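# Slide the overhanging reel fully onto the scanner glass

## Task

Reposition the reel that currently sticks out over the border of the scanner's glass so that it rests entirely flat on the glass with the same face still on top. It must stay there by itself, not because a gripper holds it. At the end, open the grippers off it and pull the arms away.

## Robot and tools

ROBOT. Two 7-joint Kinova Gen3 arms, left_arm and right_arm, each ending in a Robotiq 2F-85 two-finger gripper with a wrist camera. Bases in the scene frame: left_arm at (+0.033, +0.339, 0) m, quat_wxyz (+1.000, 0, 0, -0.005); right_arm at (-0.014, -0.354, 0) m, quat_wxyz (+1.000, 0, 0, +0.016). Cameras: cam_head_left, cam_head_right, cam_high, cam_low, cam_left_wrist, cam_right_wrist, each 504x504 pixels.

FRAMES. One scene frame serves both arms. Its origin sits on the table surface midway between the arms, +x points forward over the table, +y points toward left_arm, +z is up. The names left and right are arm names, not sides of a picture. Gripper frame: +z runs out along the fingers, and the pads close along its y axis. end_effector_position is the spot between the pads when shut; closed fingertips stick out about 19 mm past it, open ones about 6 mm. Closing pushes the tips roughly 13 mm farther out, so keep that gap above any surface.

THE ROW. Every motion uses a row of 18 plain numbers covering both arms, even if only one moves: left x, y, z, qw, qx, qy, qz, gripper position, gripper speed, then the same nine for the right arm. x, y, z are an absolute target for that gripper's end_effector_position in metres, scene frame; qw, qx, qy, qz are an absolute target orientation, w first, scene frame. Gripper position goes from -1 to 1: +1 is fully open (85 mm), 0 about 41 mm, about -0.8 is where the pads touch, -1 keeps closing until something blocks it. Gripper speed, also -1 to 1, sets how fast the gap changes: roughly 20 mm/s at -1, 85 at 0, 150 at +1. Any target more than 0.6 m from the arm's last reported position along any gripper axis gets the call refused and nothing is sent.

TOOLS.
- execute_actions {"actions": [...], "pictures": bool}: the list holds zero or one item. Empty list: just report the state. {"rows": [[18 numbers], ...], "steps": n}: up to 15 rows and at most 15 steps of 1/30 s each; one row per step, the final row repeats if rows run out (default 15 steps). {"steps": n} alone: a wait of up to 300 steps, counted from the previous result, including time spent replying. Pictures come by default.
- move {"target": [18 numbers], "speed": m/s}: drives each gripper in a straight line to its absolute pose; speed 0.002 to 0.5, default 0.25, rotation capped at twice that in rad/s. Paths finish together, last 0.5 to 10 s, and stop at 10 s even if short. Finger numbers apply at the start. No slowing for obstacles or the other arm; grippers lag and can overshoot the speed near full reach.
- wait {"seconds": 0 to 10}: lets the scene run without new commands.
- zoom_image {"camera": name, "region": [x0, y0, x1, y1]}: enlarges part of a camera's latest image, pixel coordinates from top-left, at most 504 by 504.
- read_manual {"section": "licences"}: licence texts only; no motion.
- finished_scene {"scene": n}: closes the current scene for good and reports whether the goal holds.

STEP LIMITS. Each control step the commanded pose is clipped to within 70 mm and 16 degrees of where the gripper actually is; inverse kinematics then favours position over orientation. After a short action the arm only carries on to its last clipped pose, so long moves need repeated actions or the move tool. Joint speeds are capped and coordinated. Elbows never go fully straight.

RESULTS. The state line gives each gripper's position and quaternion in the scene frame; printed positions can be slightly off, worse at long reach. Joint positions and torques follow (torques carry offsets and noise). position_measured_pct is about 50 minus 50 times the finger position: 0 when fully open, about 90 when the pads meet. Fingers stalled below about 90 short of the requested value mean something is held or blocking. A move adds a "move:" line: done, off_target, moving, held or fault, plus limits (paced = target was clipped; held = a check blocked some steps, after which the arm may lurch fast), and each gripper's remaining distance. "pose unreachable" means the clearance check altered that arm's command; HELD marks steps not sent. A "Hand target" line shows where the controller is heading. MOTOR HOT appears from 60 °C; at 75 °C the arm goes weak and sinks (OVER-TEMPERATURE FAULT). Load limits: 48.6 N m for the first four joints, 30.6 N m for the three wrist joints; a held object's weight counts. Reaching a limit triggers a TORQUE FAULT that freezes that arm for 10 s.

GRIPPING. Full grip: position -1, kept there (about 190 to 235 N per pad). Gentle grip: open, then close to just under the object's width. Release: command a width bigger than the object. Fingers reclose by themselves if the object yields or slips. A change of less than 0.01 is not a new finger command.

GOOD PRACTICE. To hold an arm still, resend its last reported full pose and its current gripper numbers each call; a 0 in a gripper slot is an actual command. Resend the same target quaternion to hold orientation rather than the drifting reported one. The simulation runs while you reply, and fingers keep moving meanwhile. Random tugs or nudges may happen. Avoid knocking anything off the table, drops, slips, fast impacts, targets set far past a contact (they press hard), and arms hitting each other.

Each tool is called as name(argument=value, ...), one argument or row to a line, values as JSON.

## Session

execute_actions(
  actions=[],
)

Scene clock: 0.00 s of 4800.00 s.
left_arm: end_effector_position=(+0.1818, +0.0563, +0.3622) position_measured_pct=0.0 end_effector_quat_wxyz=(-0.237, +0.919, -0.285, -0.132) | right_arm: end_effector_position=(+0.0782, -0.8367, +0.2983) position_measured_pct=0.0 end_effector_quat_wxyz=(+0.222, +0.914, -0.199, +0.277)
Joint positions: left_arm=[ 0.704  0.465  0.685  1.322 -0.28   2.002 -0.791] | right_arm=[ 1.479  0.14   0.186  2.007 -0.923  0.626  0.296]
Joint velocities: left_arm=[-0.    -0.    -0.    -0.001 -0.002 -0.     0.   ] | right_arm=[ 0.     0.001 -0.    -0.     0.    -0.001  0.001]
Joint torques (N m, as the joint torque sensors report them, + toward a larger angle): no reading
Motor temperatures (°C, as the motors report them): left_arm=[25 21 23 20 30 40 33] | right_arm=[28 25 23 27 30 29 32]
Hand target (left_arm): +0.182, +0.056, +0.362; -0.237, +0.919, -0.285, -0.132
Hand target (right_arm): +0.078, -0.837, +0.298; +0.222, +0.914, -0.199, +0.277

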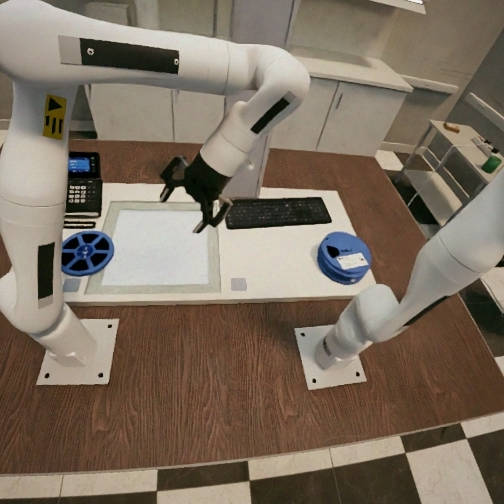

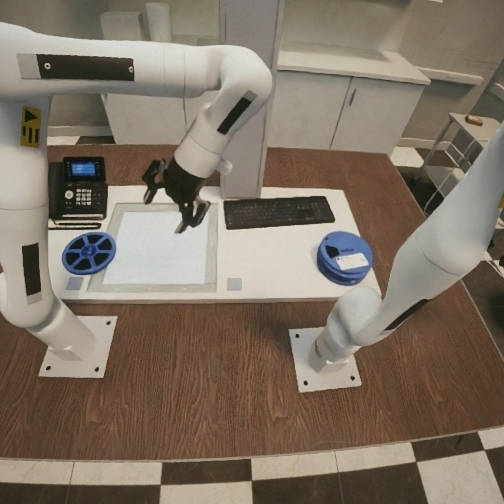

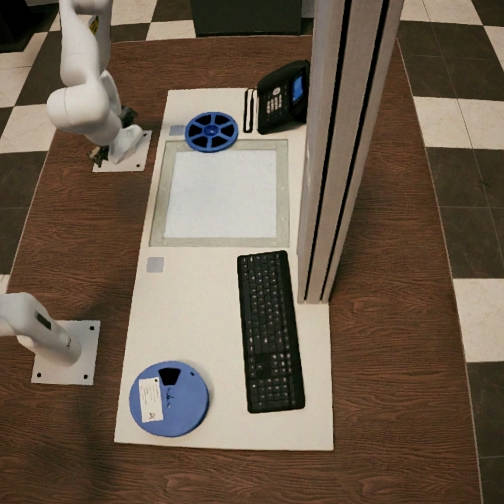

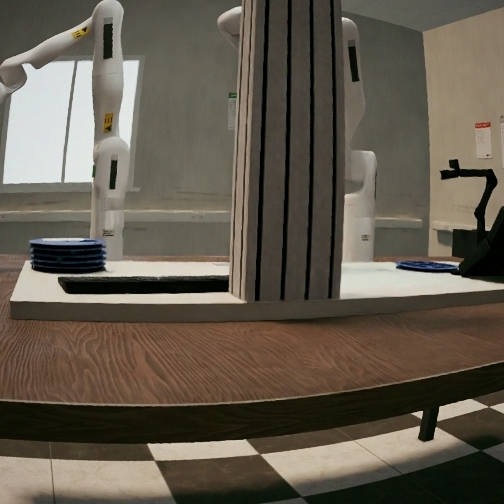

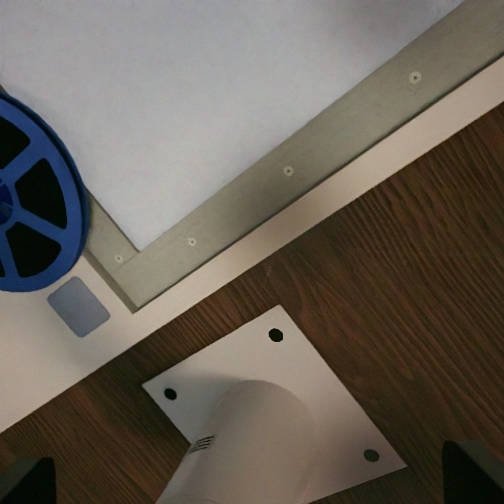

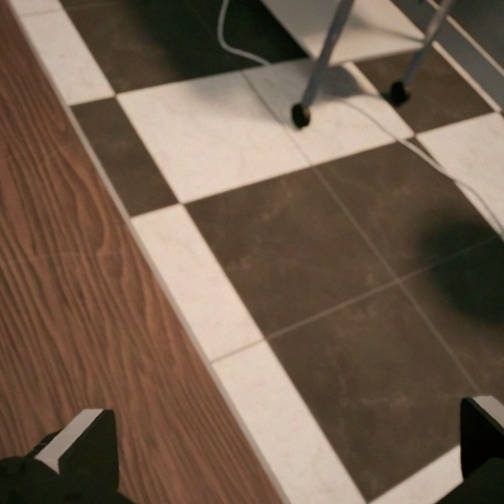

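move(
  target=[0.31,0.5,0.15,0,0.707,-0.707,0,1,0,0.0782,-0.8367,0.2983,0.222,0.914,-0.199,0.277,1,0],
)

Scene clock: 5.23 s of 4800.00 s.
left_arm: end_effector_position=(+0.3093, +0.4995, +0.1502) position_measured_pct=0.0 end_effector_quat_wxyz=(+0.001, +0.706, -0.708, -0.002) | right_arm: end_effector_position=(+0.0782, -0.8367, +0.2983) position_measured_pct=0.0 end_effector_quat_wxyz=(+0.222, +0.914, -0.199, +0.277)
Joint positions: left_arm=[-0.592  0.253 -0.023  2.141  0.003  0.75  -3.749] | right_arm=[ 1.479  0.14   0.187  2.007 -0.923  0.627  0.295]
Joint velocities: left_arm=[-0.006  0.004 -0.005 -0.     0.003  0.001 -0.004] | right_arm=[ 0.     0.001  0.    -0.    -0.002  0.    -0.   ]
Joint torques (N m, as the joint torque sensors report them, + toward a larger angle): left_arm=[  0.02 -10.82   1.42  -5.07   0.2    0.19   0.1 ] | right_arm=[  0.09 -12.01   0.1   -9.18  -1.32  -0.6    0.24]
Motor temperatures (°C, as the motors report them): left_arm=[25 21 23 20 30 40 33] | right_arm=[28 26 23 27 30 29 32]
Hand target (left_arm): +0.309, +0.500, +0.150; +0.001, +0.707, -0.707, -0.002
Hand target (right_arm): +0.078, -0.837, +0.298; +0.222, +0.914, -0.199, +0.277
Off the commanded pose (left_arm): 0.001 m, 0 deg.
Off the commanded pose (right_arm): 0.000 m, 0 deg.
move: done; limits=paced

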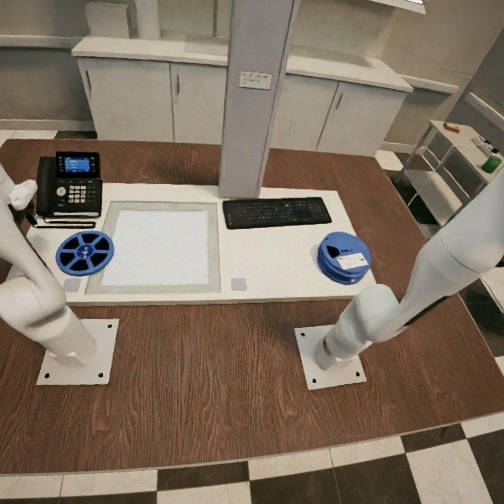

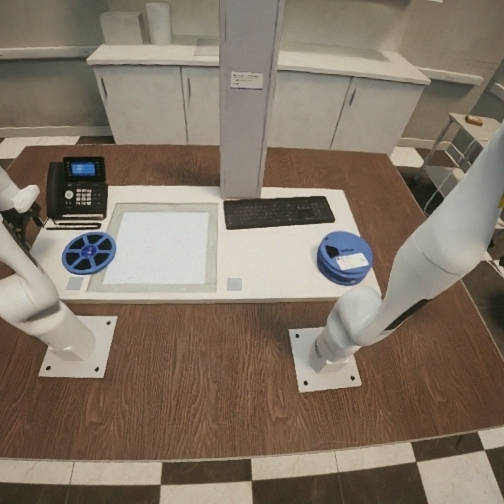

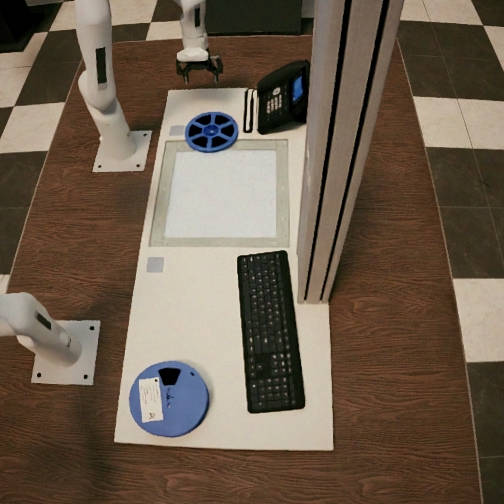

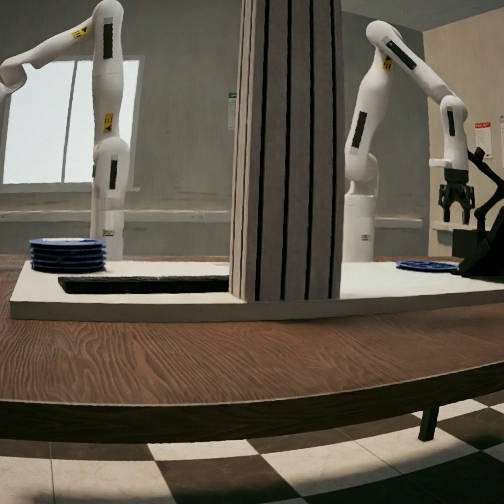

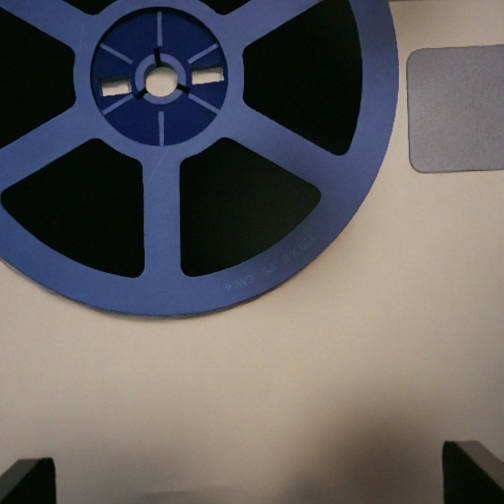

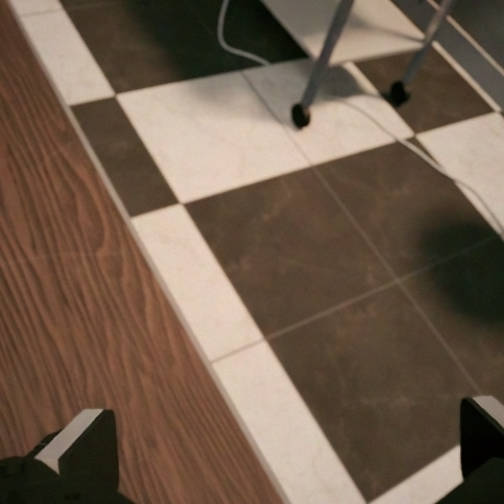

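Centre approx x 0.34; radius ~0.09.

move(
  target=[0.34,0.5,0.05,0,0.707,-0.707,0,1,0,0.0782,-0.8367,0.2983,0.222,0.914,-0.199,0.277,1,0],
  speed=0.1,
)

zoom_image(
  camera="cam_low",
  region=[340,200,504,300],
)

zoom_image(
  camera="cam_head_right",
  region=[0,180,160,310],
)

Scene clock: 8.73 s of 4800.00 s.
left_arm: end_effector_position=(+0.3403, +0.4999, +0.0505) position_measured_pct=0.0 end_effector_quat_wxyz=(-0.000, +0.707, -0.707, +0.001) | right_arm: end_effector_position=(+0.0782, -0.8367, +0.2983) position_measured_pct=0.0 end_effector_quat_wxyz=(+0.222, +0.914, -0.199, +0.277)
Joint positions: left_arm=[-0.556  0.533 -0.013  2.177  0.018  0.432 -3.715] | right_arm=[ 1.479  0.14   0.187  2.007 -0.923  0.627  0.295]
Joint velocities: left_arm=[ 0.001  0.008  0.     0.     0.    -0.001  0.001] | right_arm=[-0.    -0.001  0.     0.    -0.001  0.     0.001]
Joint torques (N m, as the joint torque sensors report them, + toward a larger angle): left_arm=[ -0.27 -13.58   0.54  -2.99   0.04   0.13   0.15] | right_arm=[  0.07 -12.05   0.12  -9.16  -1.37  -0.56   0.21]
Motor temperatures (°C, as the motors report them): left_arm=[25 21 23 20 30 40 33] | right_arm=[28 26 23 27 30 29 32]
Hand target (left_arm): +0.340, +0.500, +0.050; +0.000, +0.707, -0.707, +0.000
Hand target (right_arm): +0.078, -0.837, +0.298; +0.222, +0.914, -0.199, +0.277
Off the commanded pose (left_arm): 0.001 m, 0 deg.
Off the commanded pose (right_arm): 0.000 m, 0 deg.
move: done

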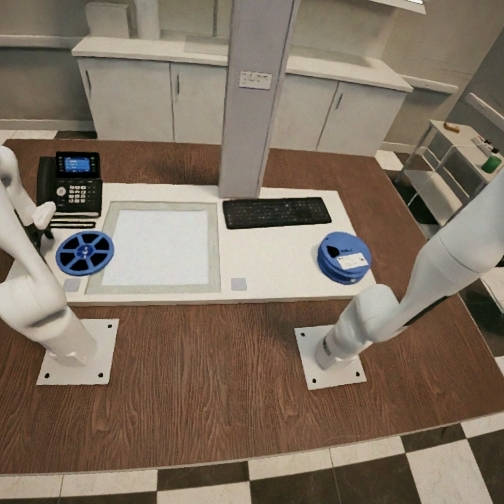

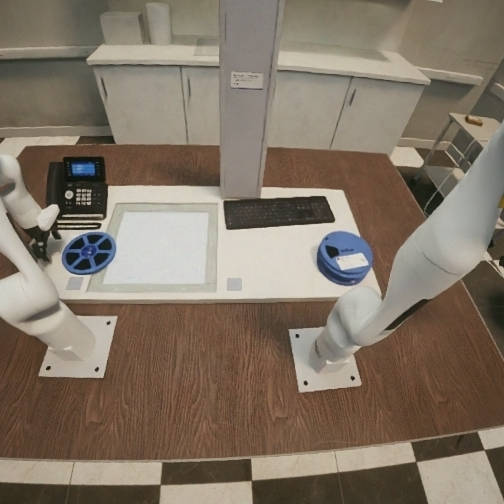

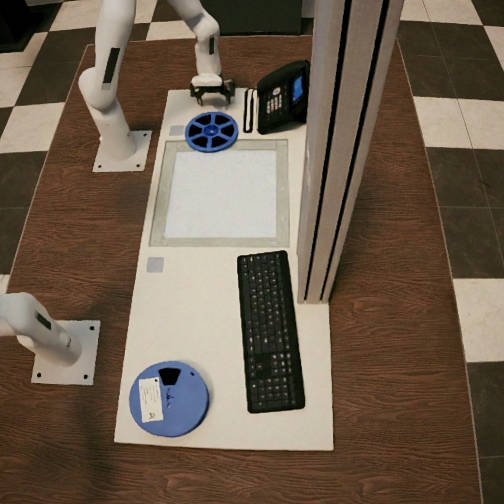

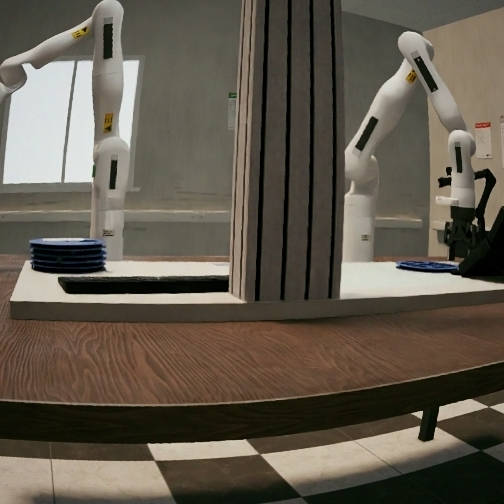

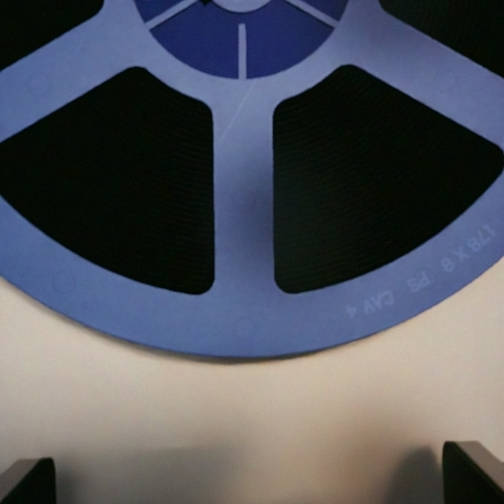

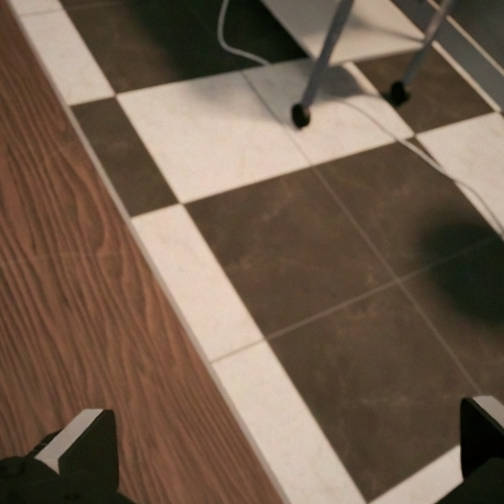

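Region (340, 200, 504, 300) of cam_low's 504x504 image, scaled by 3.073, with more detail than that image has; it fills the top 307 rows of this view, and the rest is white.

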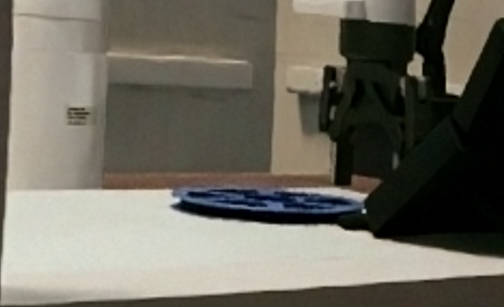

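Region (0, 180, 160, 310) of cam_head_right's 504x504 image, scaled by 3.150, with more detail than that image has; it fills the top 410 rows of this view, and the rest is white.

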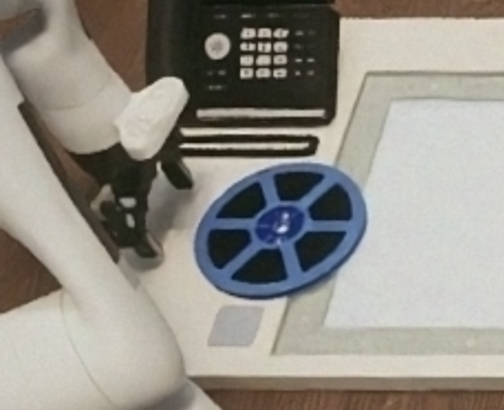

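move(
  target=[0.343,0.5,0.033,0,0.707,-0.707,0,1,0,0.0782,-0.8367,0.2983,0.222,0.914,-0.199,0.277,1,0],
  speed=0.02,
)

move(
  target=[0.343,0.39,0.033,0,0.707,-0.707,0,1,0,0.0782,-0.8367,0.2983,0.222,0.914,-0.199,0.277,1,0],
  speed=0.05,
)

zoom_image(
  camera="cam_low",
  region=[340,220,470,290],
)

Scene clock: 12.87 s of 4800.00 s.
left_arm: end_effector_position=(+0.3434, +0.5002, +0.0341) position_measured_pct=0.0 end_effector_quat_wxyz=(-0.001, +0.707, -0.707, +0.000) | right_arm: end_effector_position=(+0.0782, -0.8367, +0.2983) position_measured_pct=0.0 end_effector_quat_wxyz=(+0.222, +0.914, -0.199, +0.277)
Joint positions: left_arm=[-0.551  0.579 -0.013  2.179  0.02   0.382 -3.712] | right_arm=[ 1.479  0.14   0.187  2.007 -0.923  0.627  0.295]
Joint velocities: left_arm=[ 0.001 -0.002 -0.     0.    -0.001 -0.001  0.   ] | right_arm=[-0.    -0.001 -0.    -0.    -0.     0.    -0.001]
Joint torques (N m, as the joint torque sensors report them, + toward a larger angle): left_arm=[ -0.13 -12.36   0.73  -2.11   0.05  -0.4   -0.33] | right_arm=[  0.09 -12.09   0.06  -9.17  -1.31  -0.55   0.18]
Motor temperatures (°C, as the motors report them): left_arm=[25 21 23 20 30 40 33] | right_arm=[28 26 23 27 30 29 32]
Hand target (left_arm): +0.343, +0.500, +0.033; +0.000, +0.707, -0.707, +0.000
Hand target (right_arm): +0.078, -0.837, +0.298; +0.222, +0.914, -0.199, +0.277
Off the commanded pose (left_arm): 0.001 m, 0 deg.
Off the commanded pose (right_arm): 0.000 m, 0 deg.
After step 90, 0.03 s passed at rest.
move: done

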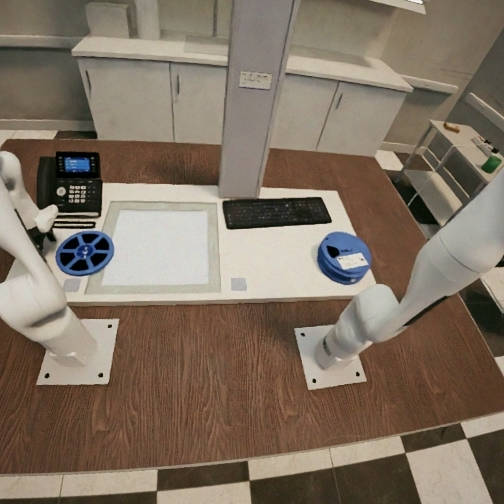

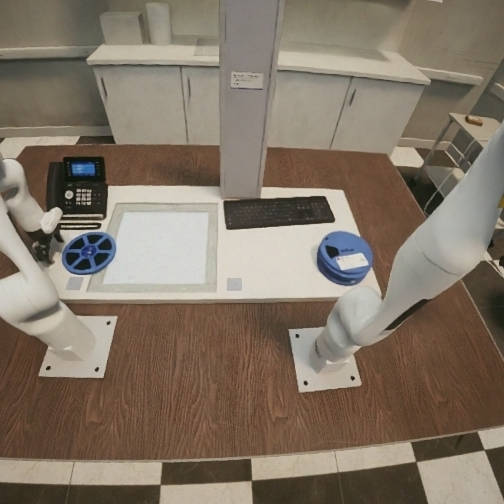

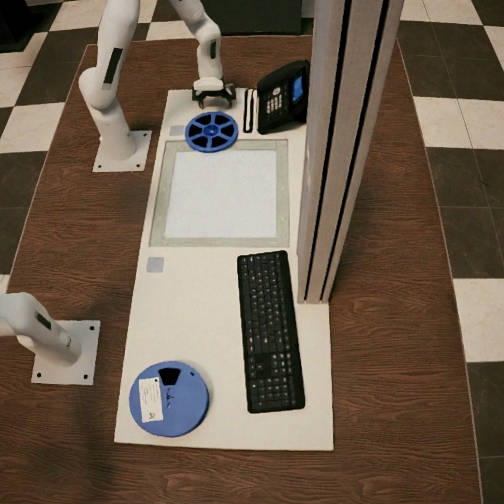

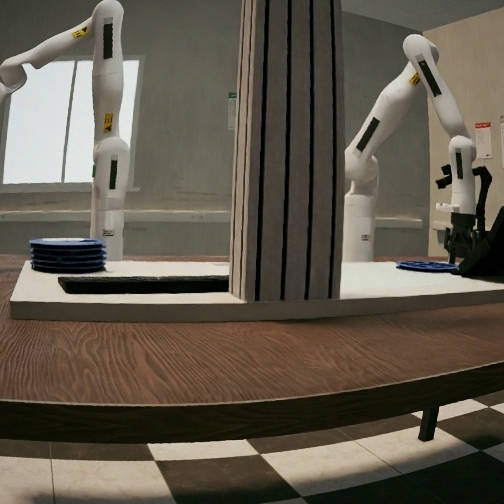

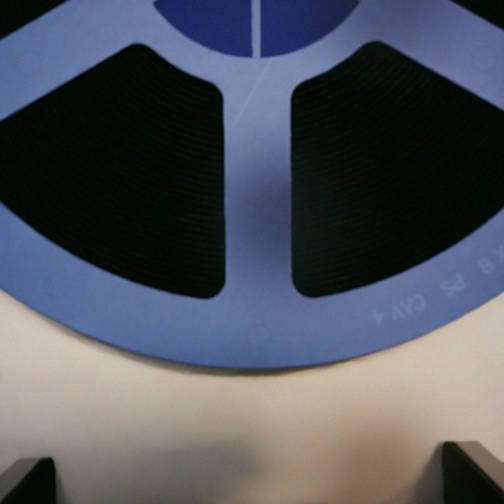

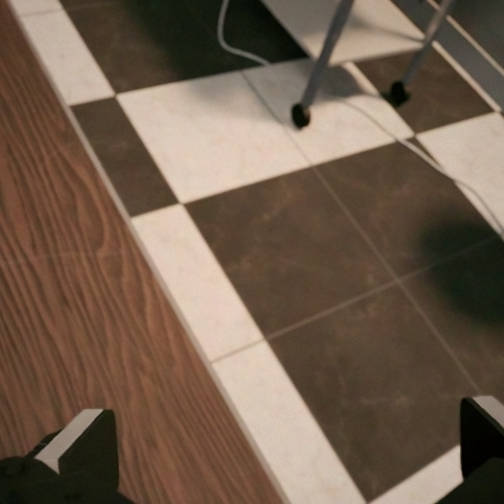

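Scene clock: 15.37 s of 4800.00 s.
left_arm: end_effector_position=(+0.3440, +0.3914, +0.0341) position_measured_pct=0.0 end_effector_quat_wxyz=(-0.002, +0.708, -0.706, +0.001) | right_arm: end_effector_position=(+0.0782, -0.8367, +0.2983) position_measured_pct=0.0 end_effector_quat_wxyz=(+0.222, +0.914, -0.199, +0.277)
Joint positions: left_arm=[-0.219  0.543 -0.049  2.289  0.083  0.307 -3.469] | right_arm=[ 1.479  0.14   0.187  2.007 -0.923  0.627  0.295]
Joint velocities: left_arm=[ 0.009 -0.     0.    -0.    -0.002  0.     0.005] | right_arm=[ 0.    -0.001 -0.    -0.     0.001 -0.001 -0.   ]
Joint torques (N m, as the joint torque sensors report them, + toward a larger angle): left_arm=[  0.45 -10.72   1.8   -1.46   0.16  -0.13   0.62] | right_arm=[  0.11 -12.06   0.15  -9.2   -1.36  -0.6    0.17]
Motor temperatures (°C, as the motors report them): left_arm=[25 21 23 20 30 40 33] | right_arm=[28 26 23 27 30 29 32]
Hand target (left_arm): +0.343, +0.390, +0.033; +0.000, +0.707, -0.707, +0.000
Hand target (right_arm): +0.078, -0.837, +0.298; +0.222, +0.914, -0.199, +0.277
Off the commanded pose (left_arm): 0.002 m, 0 deg.
Off the commanded pose (right_arm): 0.000 m, 0 deg.
move: done

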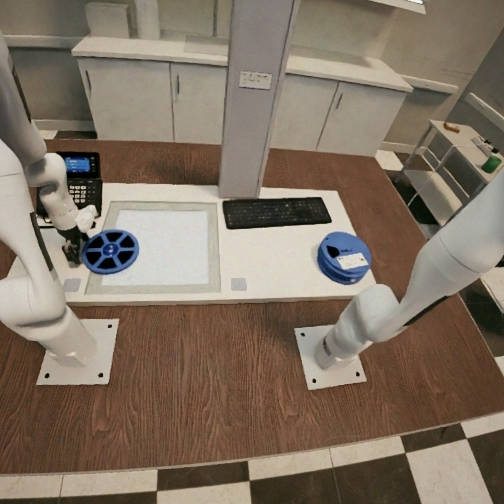

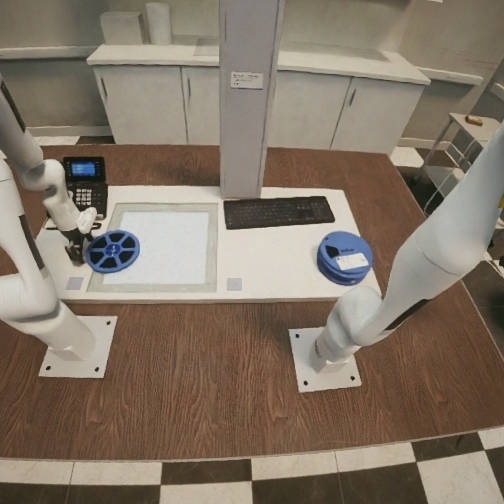

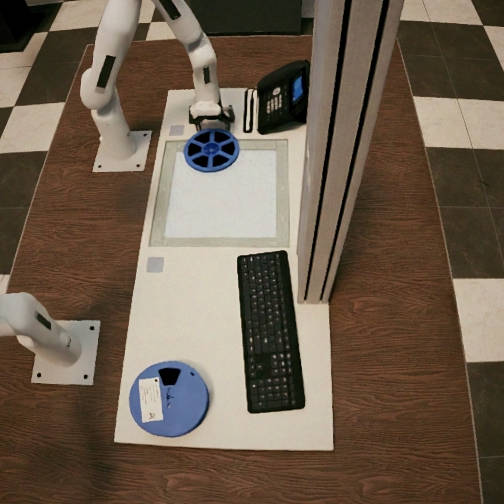

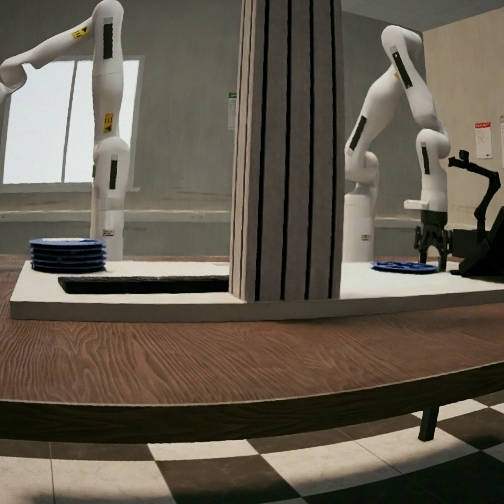

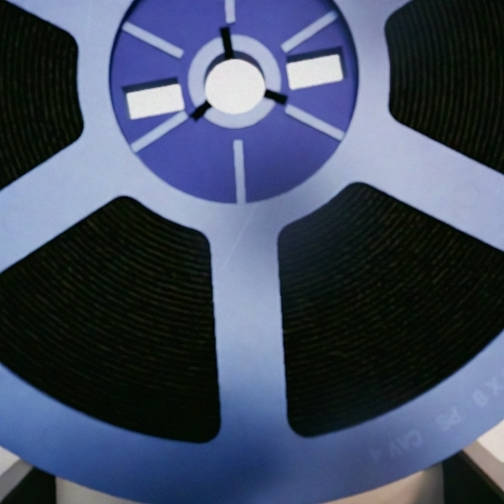

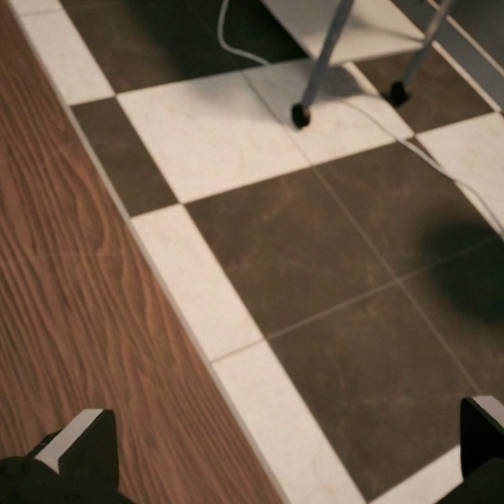

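Region (340, 220, 470, 290) of cam_low's 504x504 image, scaled by 3.877, with more detail than that image has; it fills the top 271 rows of this view, and the rest is white.

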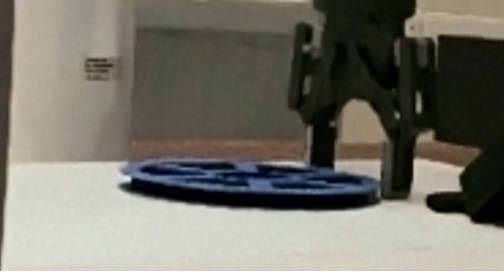

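Touching the surface; the glass seems recessed. Raise slightly.

move(
  target=[0.343,0.385,0.0365,0,0.707,-0.707,0,1,0,0.0782,-0.8367,0.2983,0.222,0.914,-0.199,0.277,1,0],
  speed=0.03,
)

move(
  target=[0.343,0.26,0.036,0,0.707,-0.707,0,1,0,0.0782,-0.8367,0.2983,0.222,0.914,-0.199,0.277,1,0],
  speed=0.05,
)

move(
  target=[0.33,0.4,0.2,0,0.707,-0.707,0,1,0,0.0782,-0.8367,0.2983,0.222,0.914,-0.199,0.277,1,0],
)

Scene clock: 18.63 s of 4800.00 s.
left_arm: end_effector_position=(+0.3430, +0.3852, +0.0364) position_measured_pct=0.0 end_effector_quat_wxyz=(-0.000, +0.707, -0.707, -0.000) | right_arm: end_effector_position=(+0.0782, -0.8367, +0.2983) position_measured_pct=0.0 end_effector_quat_wxyz=(+0.222, +0.914, -0.199, +0.277)
Joint positions: left_arm=[-0.198  0.535 -0.052  2.29   0.085  0.318 -3.454] | right_arm=[ 1.479  0.14   0.187  2.007 -0.923  0.627  0.295]
Joint velocities: left_arm=[ 0.004 -0.    -0.001 -0.    -0.001  0.001  0.003] | right_arm=[ 0.    -0.     0.    -0.    -0.002 -0.001  0.001]
Joint torques (N m, as the joint torque sensors report them, + toward a larger angle): left_arm=[ -0.31 -13.42   0.83  -2.22   0.11   0.43  -0.1 ] | right_arm=[  0.19 -11.94   0.13  -9.2   -1.33  -0.57   0.2 ]
Motor temperatures (°C, as the motors report them): left_arm=[25 21 23 20 30 40 33] | right_arm=[28 26 23 27 30 29 32]
Hand target (left_arm): +0.343, +0.385, +0.036; -0.000, +0.707, -0.707, -0.000
Hand target (right_arm): +0.078, -0.837, +0.298; +0.222, +0.914, -0.199, +0.277
Off the commanded pose (left_arm): 0.000 m, 0 deg.
Off the commanded pose (right_arm): 0.000 m, 0 deg.
move: done

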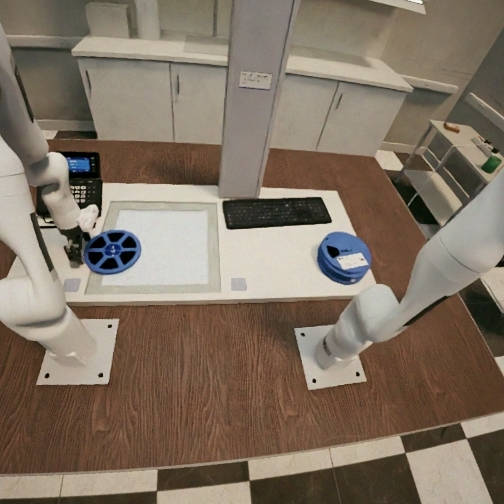

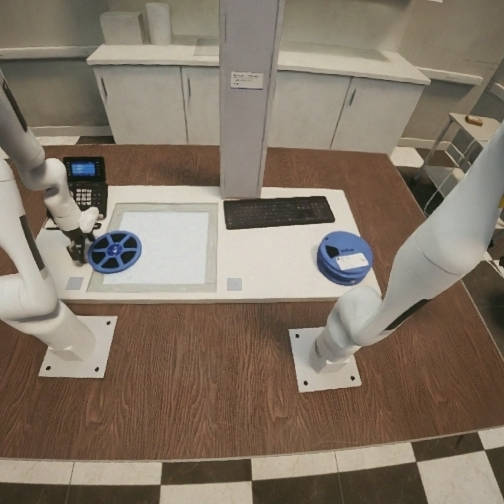

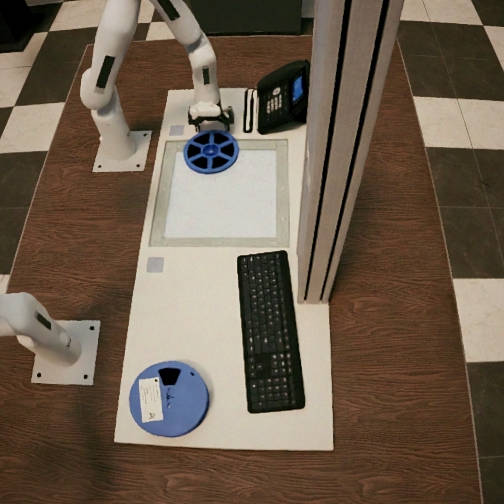

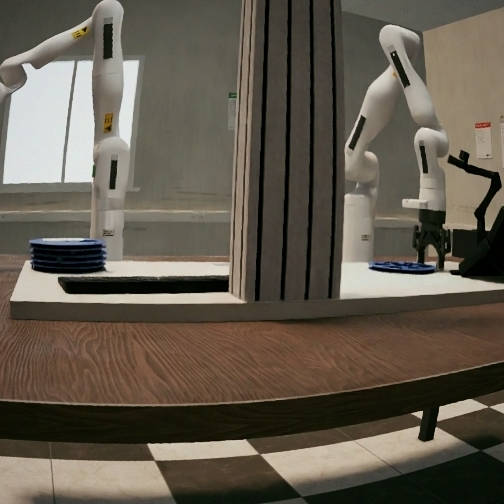

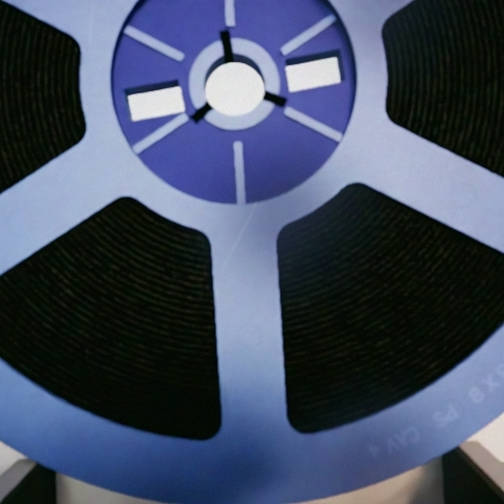

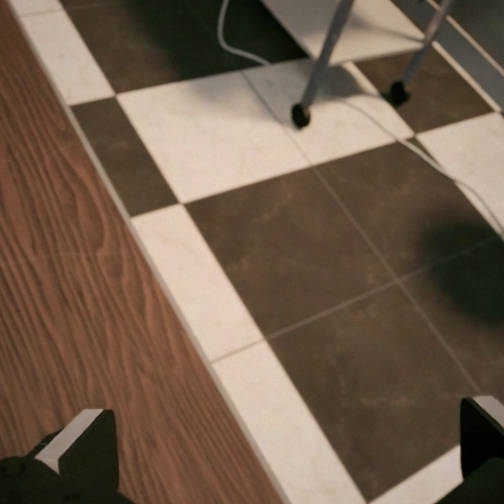

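Scene clock: 21.43 s of 4800.00 s.
left_arm: end_effector_position=(+0.3430, +0.2606, +0.0360) position_measured_pct=0.0 end_effector_quat_wxyz=(-0.000, +0.708, -0.707, +0.000) | right_arm: end_effector_position=(+0.0782, -0.8367, +0.2983) position_measured_pct=0.0 end_effector_quat_wxyz=(+0.222, +0.914, -0.199, +0.277)
Joint positions: left_arm=[ 0.238  0.544 -0.103  2.269  0.163  0.335 -3.134] | right_arm=[ 1.479  0.14   0.187  2.007 -0.923  0.627  0.295]
Joint velocities: left_arm=[ 0.01   0.002 -0.    -0.002 -0.001  0.     0.004] | right_arm=[ 0.     0.001 -0.     0.    -0.    -0.001 -0.001]
Joint torques (N m, as the joint torque sensors report them, + toward a larger angle): left_arm=[ -0.48 -13.42   0.71  -2.34  -0.06   0.2    0.25] | right_arm=[  0.17 -12.07   0.03  -9.27  -1.34  -0.6    0.19]
Motor temperatures (°C, as the motors report them): left_arm=[25 21 23 20 30 40 33] | right_arm=[28 26 23 27 30 29 32]
Hand target (left_arm): +0.343, +0.260, +0.036; +0.000, +0.707, -0.707, +0.000
Hand target (right_arm): +0.078, -0.837, +0.298; +0.222, +0.914, -0.199, +0.277
Off the commanded pose (left_arm): 0.001 m, 0 deg.
Off the commanded pose (right_arm): 0.000 m, 0 deg.
move: done

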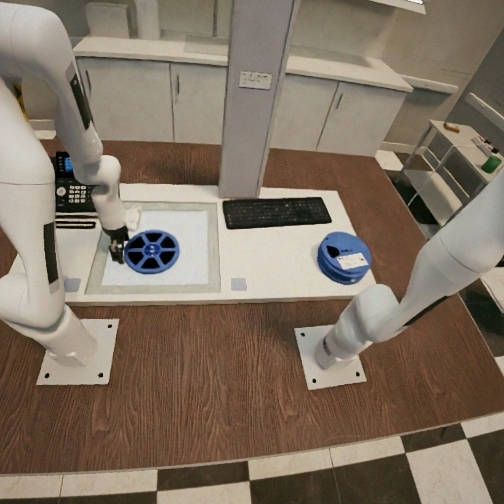

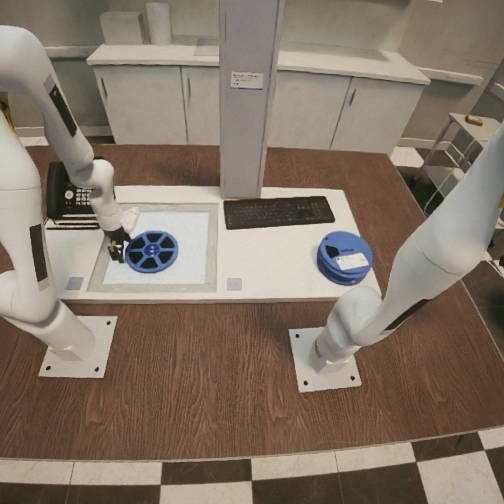

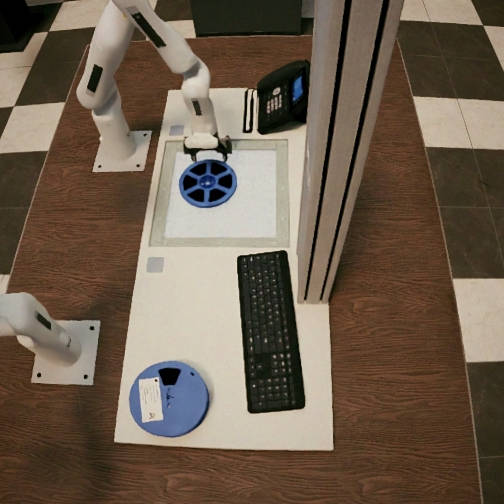

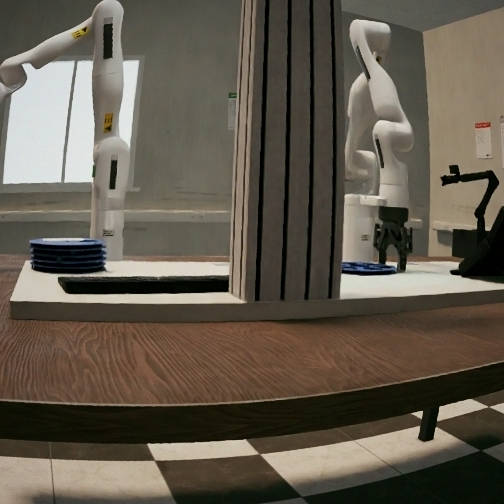

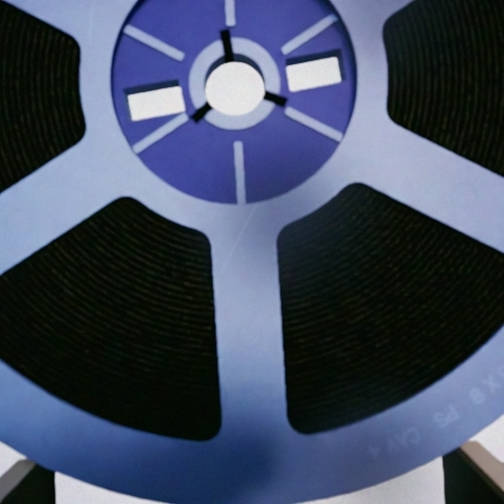

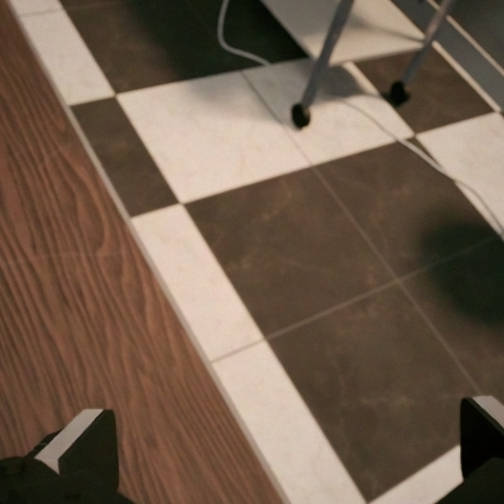

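Scene clock: 22.80 s of 4800.00 s.
left_arm: end_effector_position=(+0.3299, +0.4000, +0.1996) position_measured_pct=0.0 end_effector_quat_wxyz=(-0.000, +0.707, -0.707, -0.001) | right_arm: end_effector_position=(+0.0782, -0.8367, +0.2983) position_measured_pct=0.0 end_effector_quat_wxyz=(+0.222, +0.914, -0.199, +0.277)
Joint positions: left_arm=[-0.063  0.133 -0.257  2.093  0.04   0.92  -3.473] | right_arm=[ 1.479  0.14   0.187  2.007 -0.923  0.627  0.295]
Joint velocities: left_arm=[-0.003 -0.004 -0.003 -0.001  0.001  0.002 -0.002] | right_arm=[-0.    -0.     0.    -0.    -0.     0.001  0.   ]
Joint torques (N m, as the joint torque sensors report them, + toward a larger angle): left_arm=[-0.47 -9.11  0.44 -6.57  0.02  0.19 -0.04] | right_arm=[  0.04 -12.08   0.01  -9.19  -1.34  -0.58   0.22]
Motor temperatures (°C, as the motors report them): left_arm=[25 21 23 20 30 40 33] | right_arm=[28 26 23 27 30 29 32]
Hand target (left_arm): +0.330, +0.400, +0.200; -0.000, +0.707, -0.707, -0.001
Hand target (right_arm): +0.078, -0.837, +0.298; +0.222, +0.914, -0.199, +0.277
Off the commanded pose (left_arm): 0.000 m, 0 deg.
Off the commanded pose (right_arm): 0.000 m, 0 deg.
move: done

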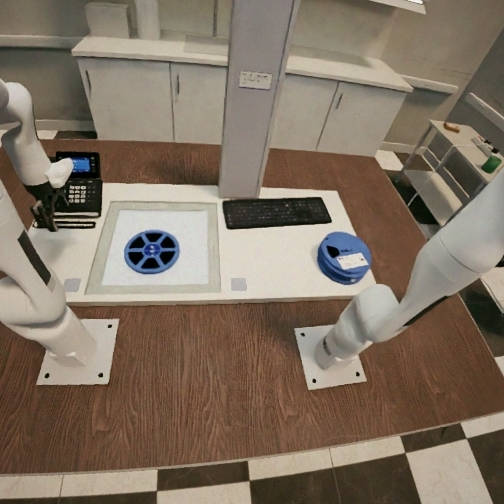

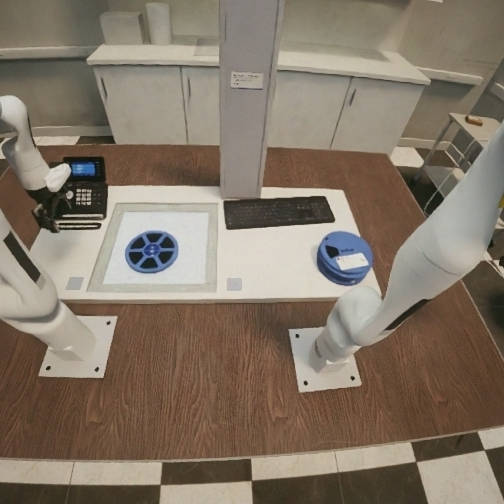

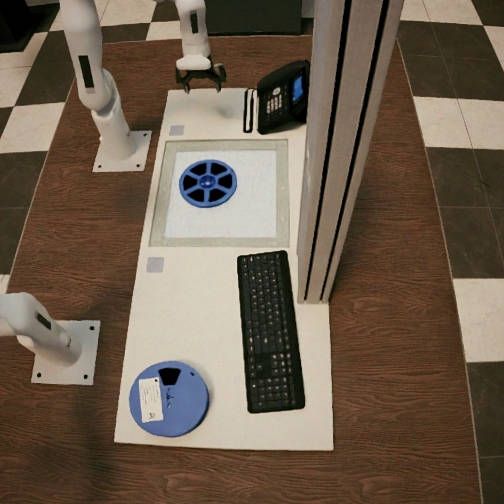

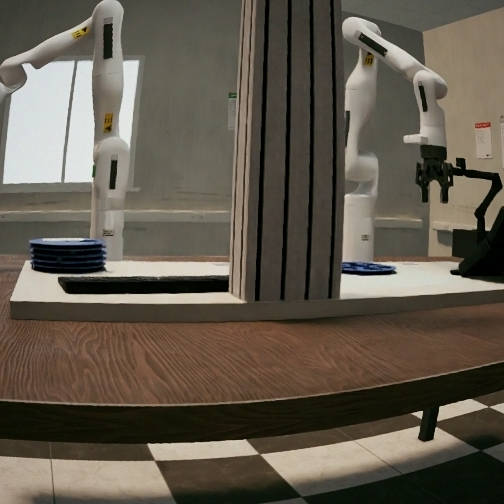

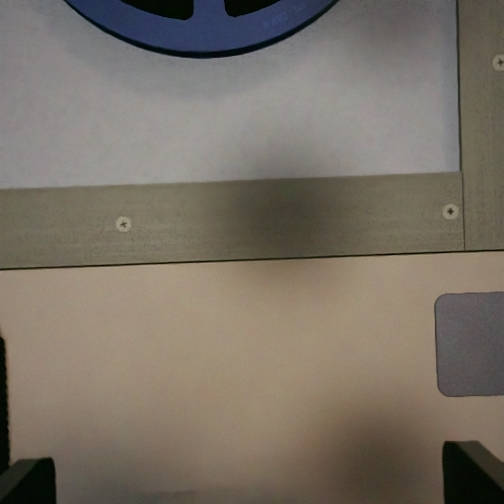

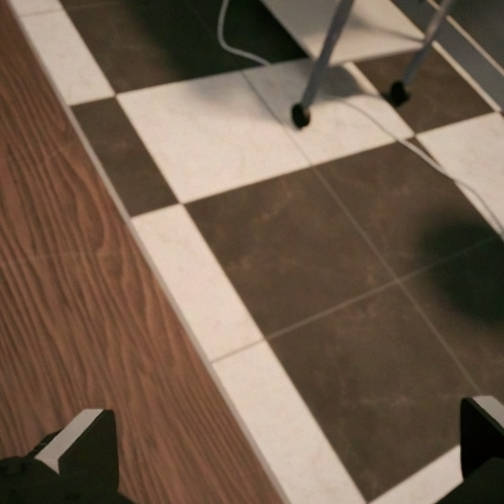

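finished_scene(
  scene=1,
)

The scene is finished: the task was done.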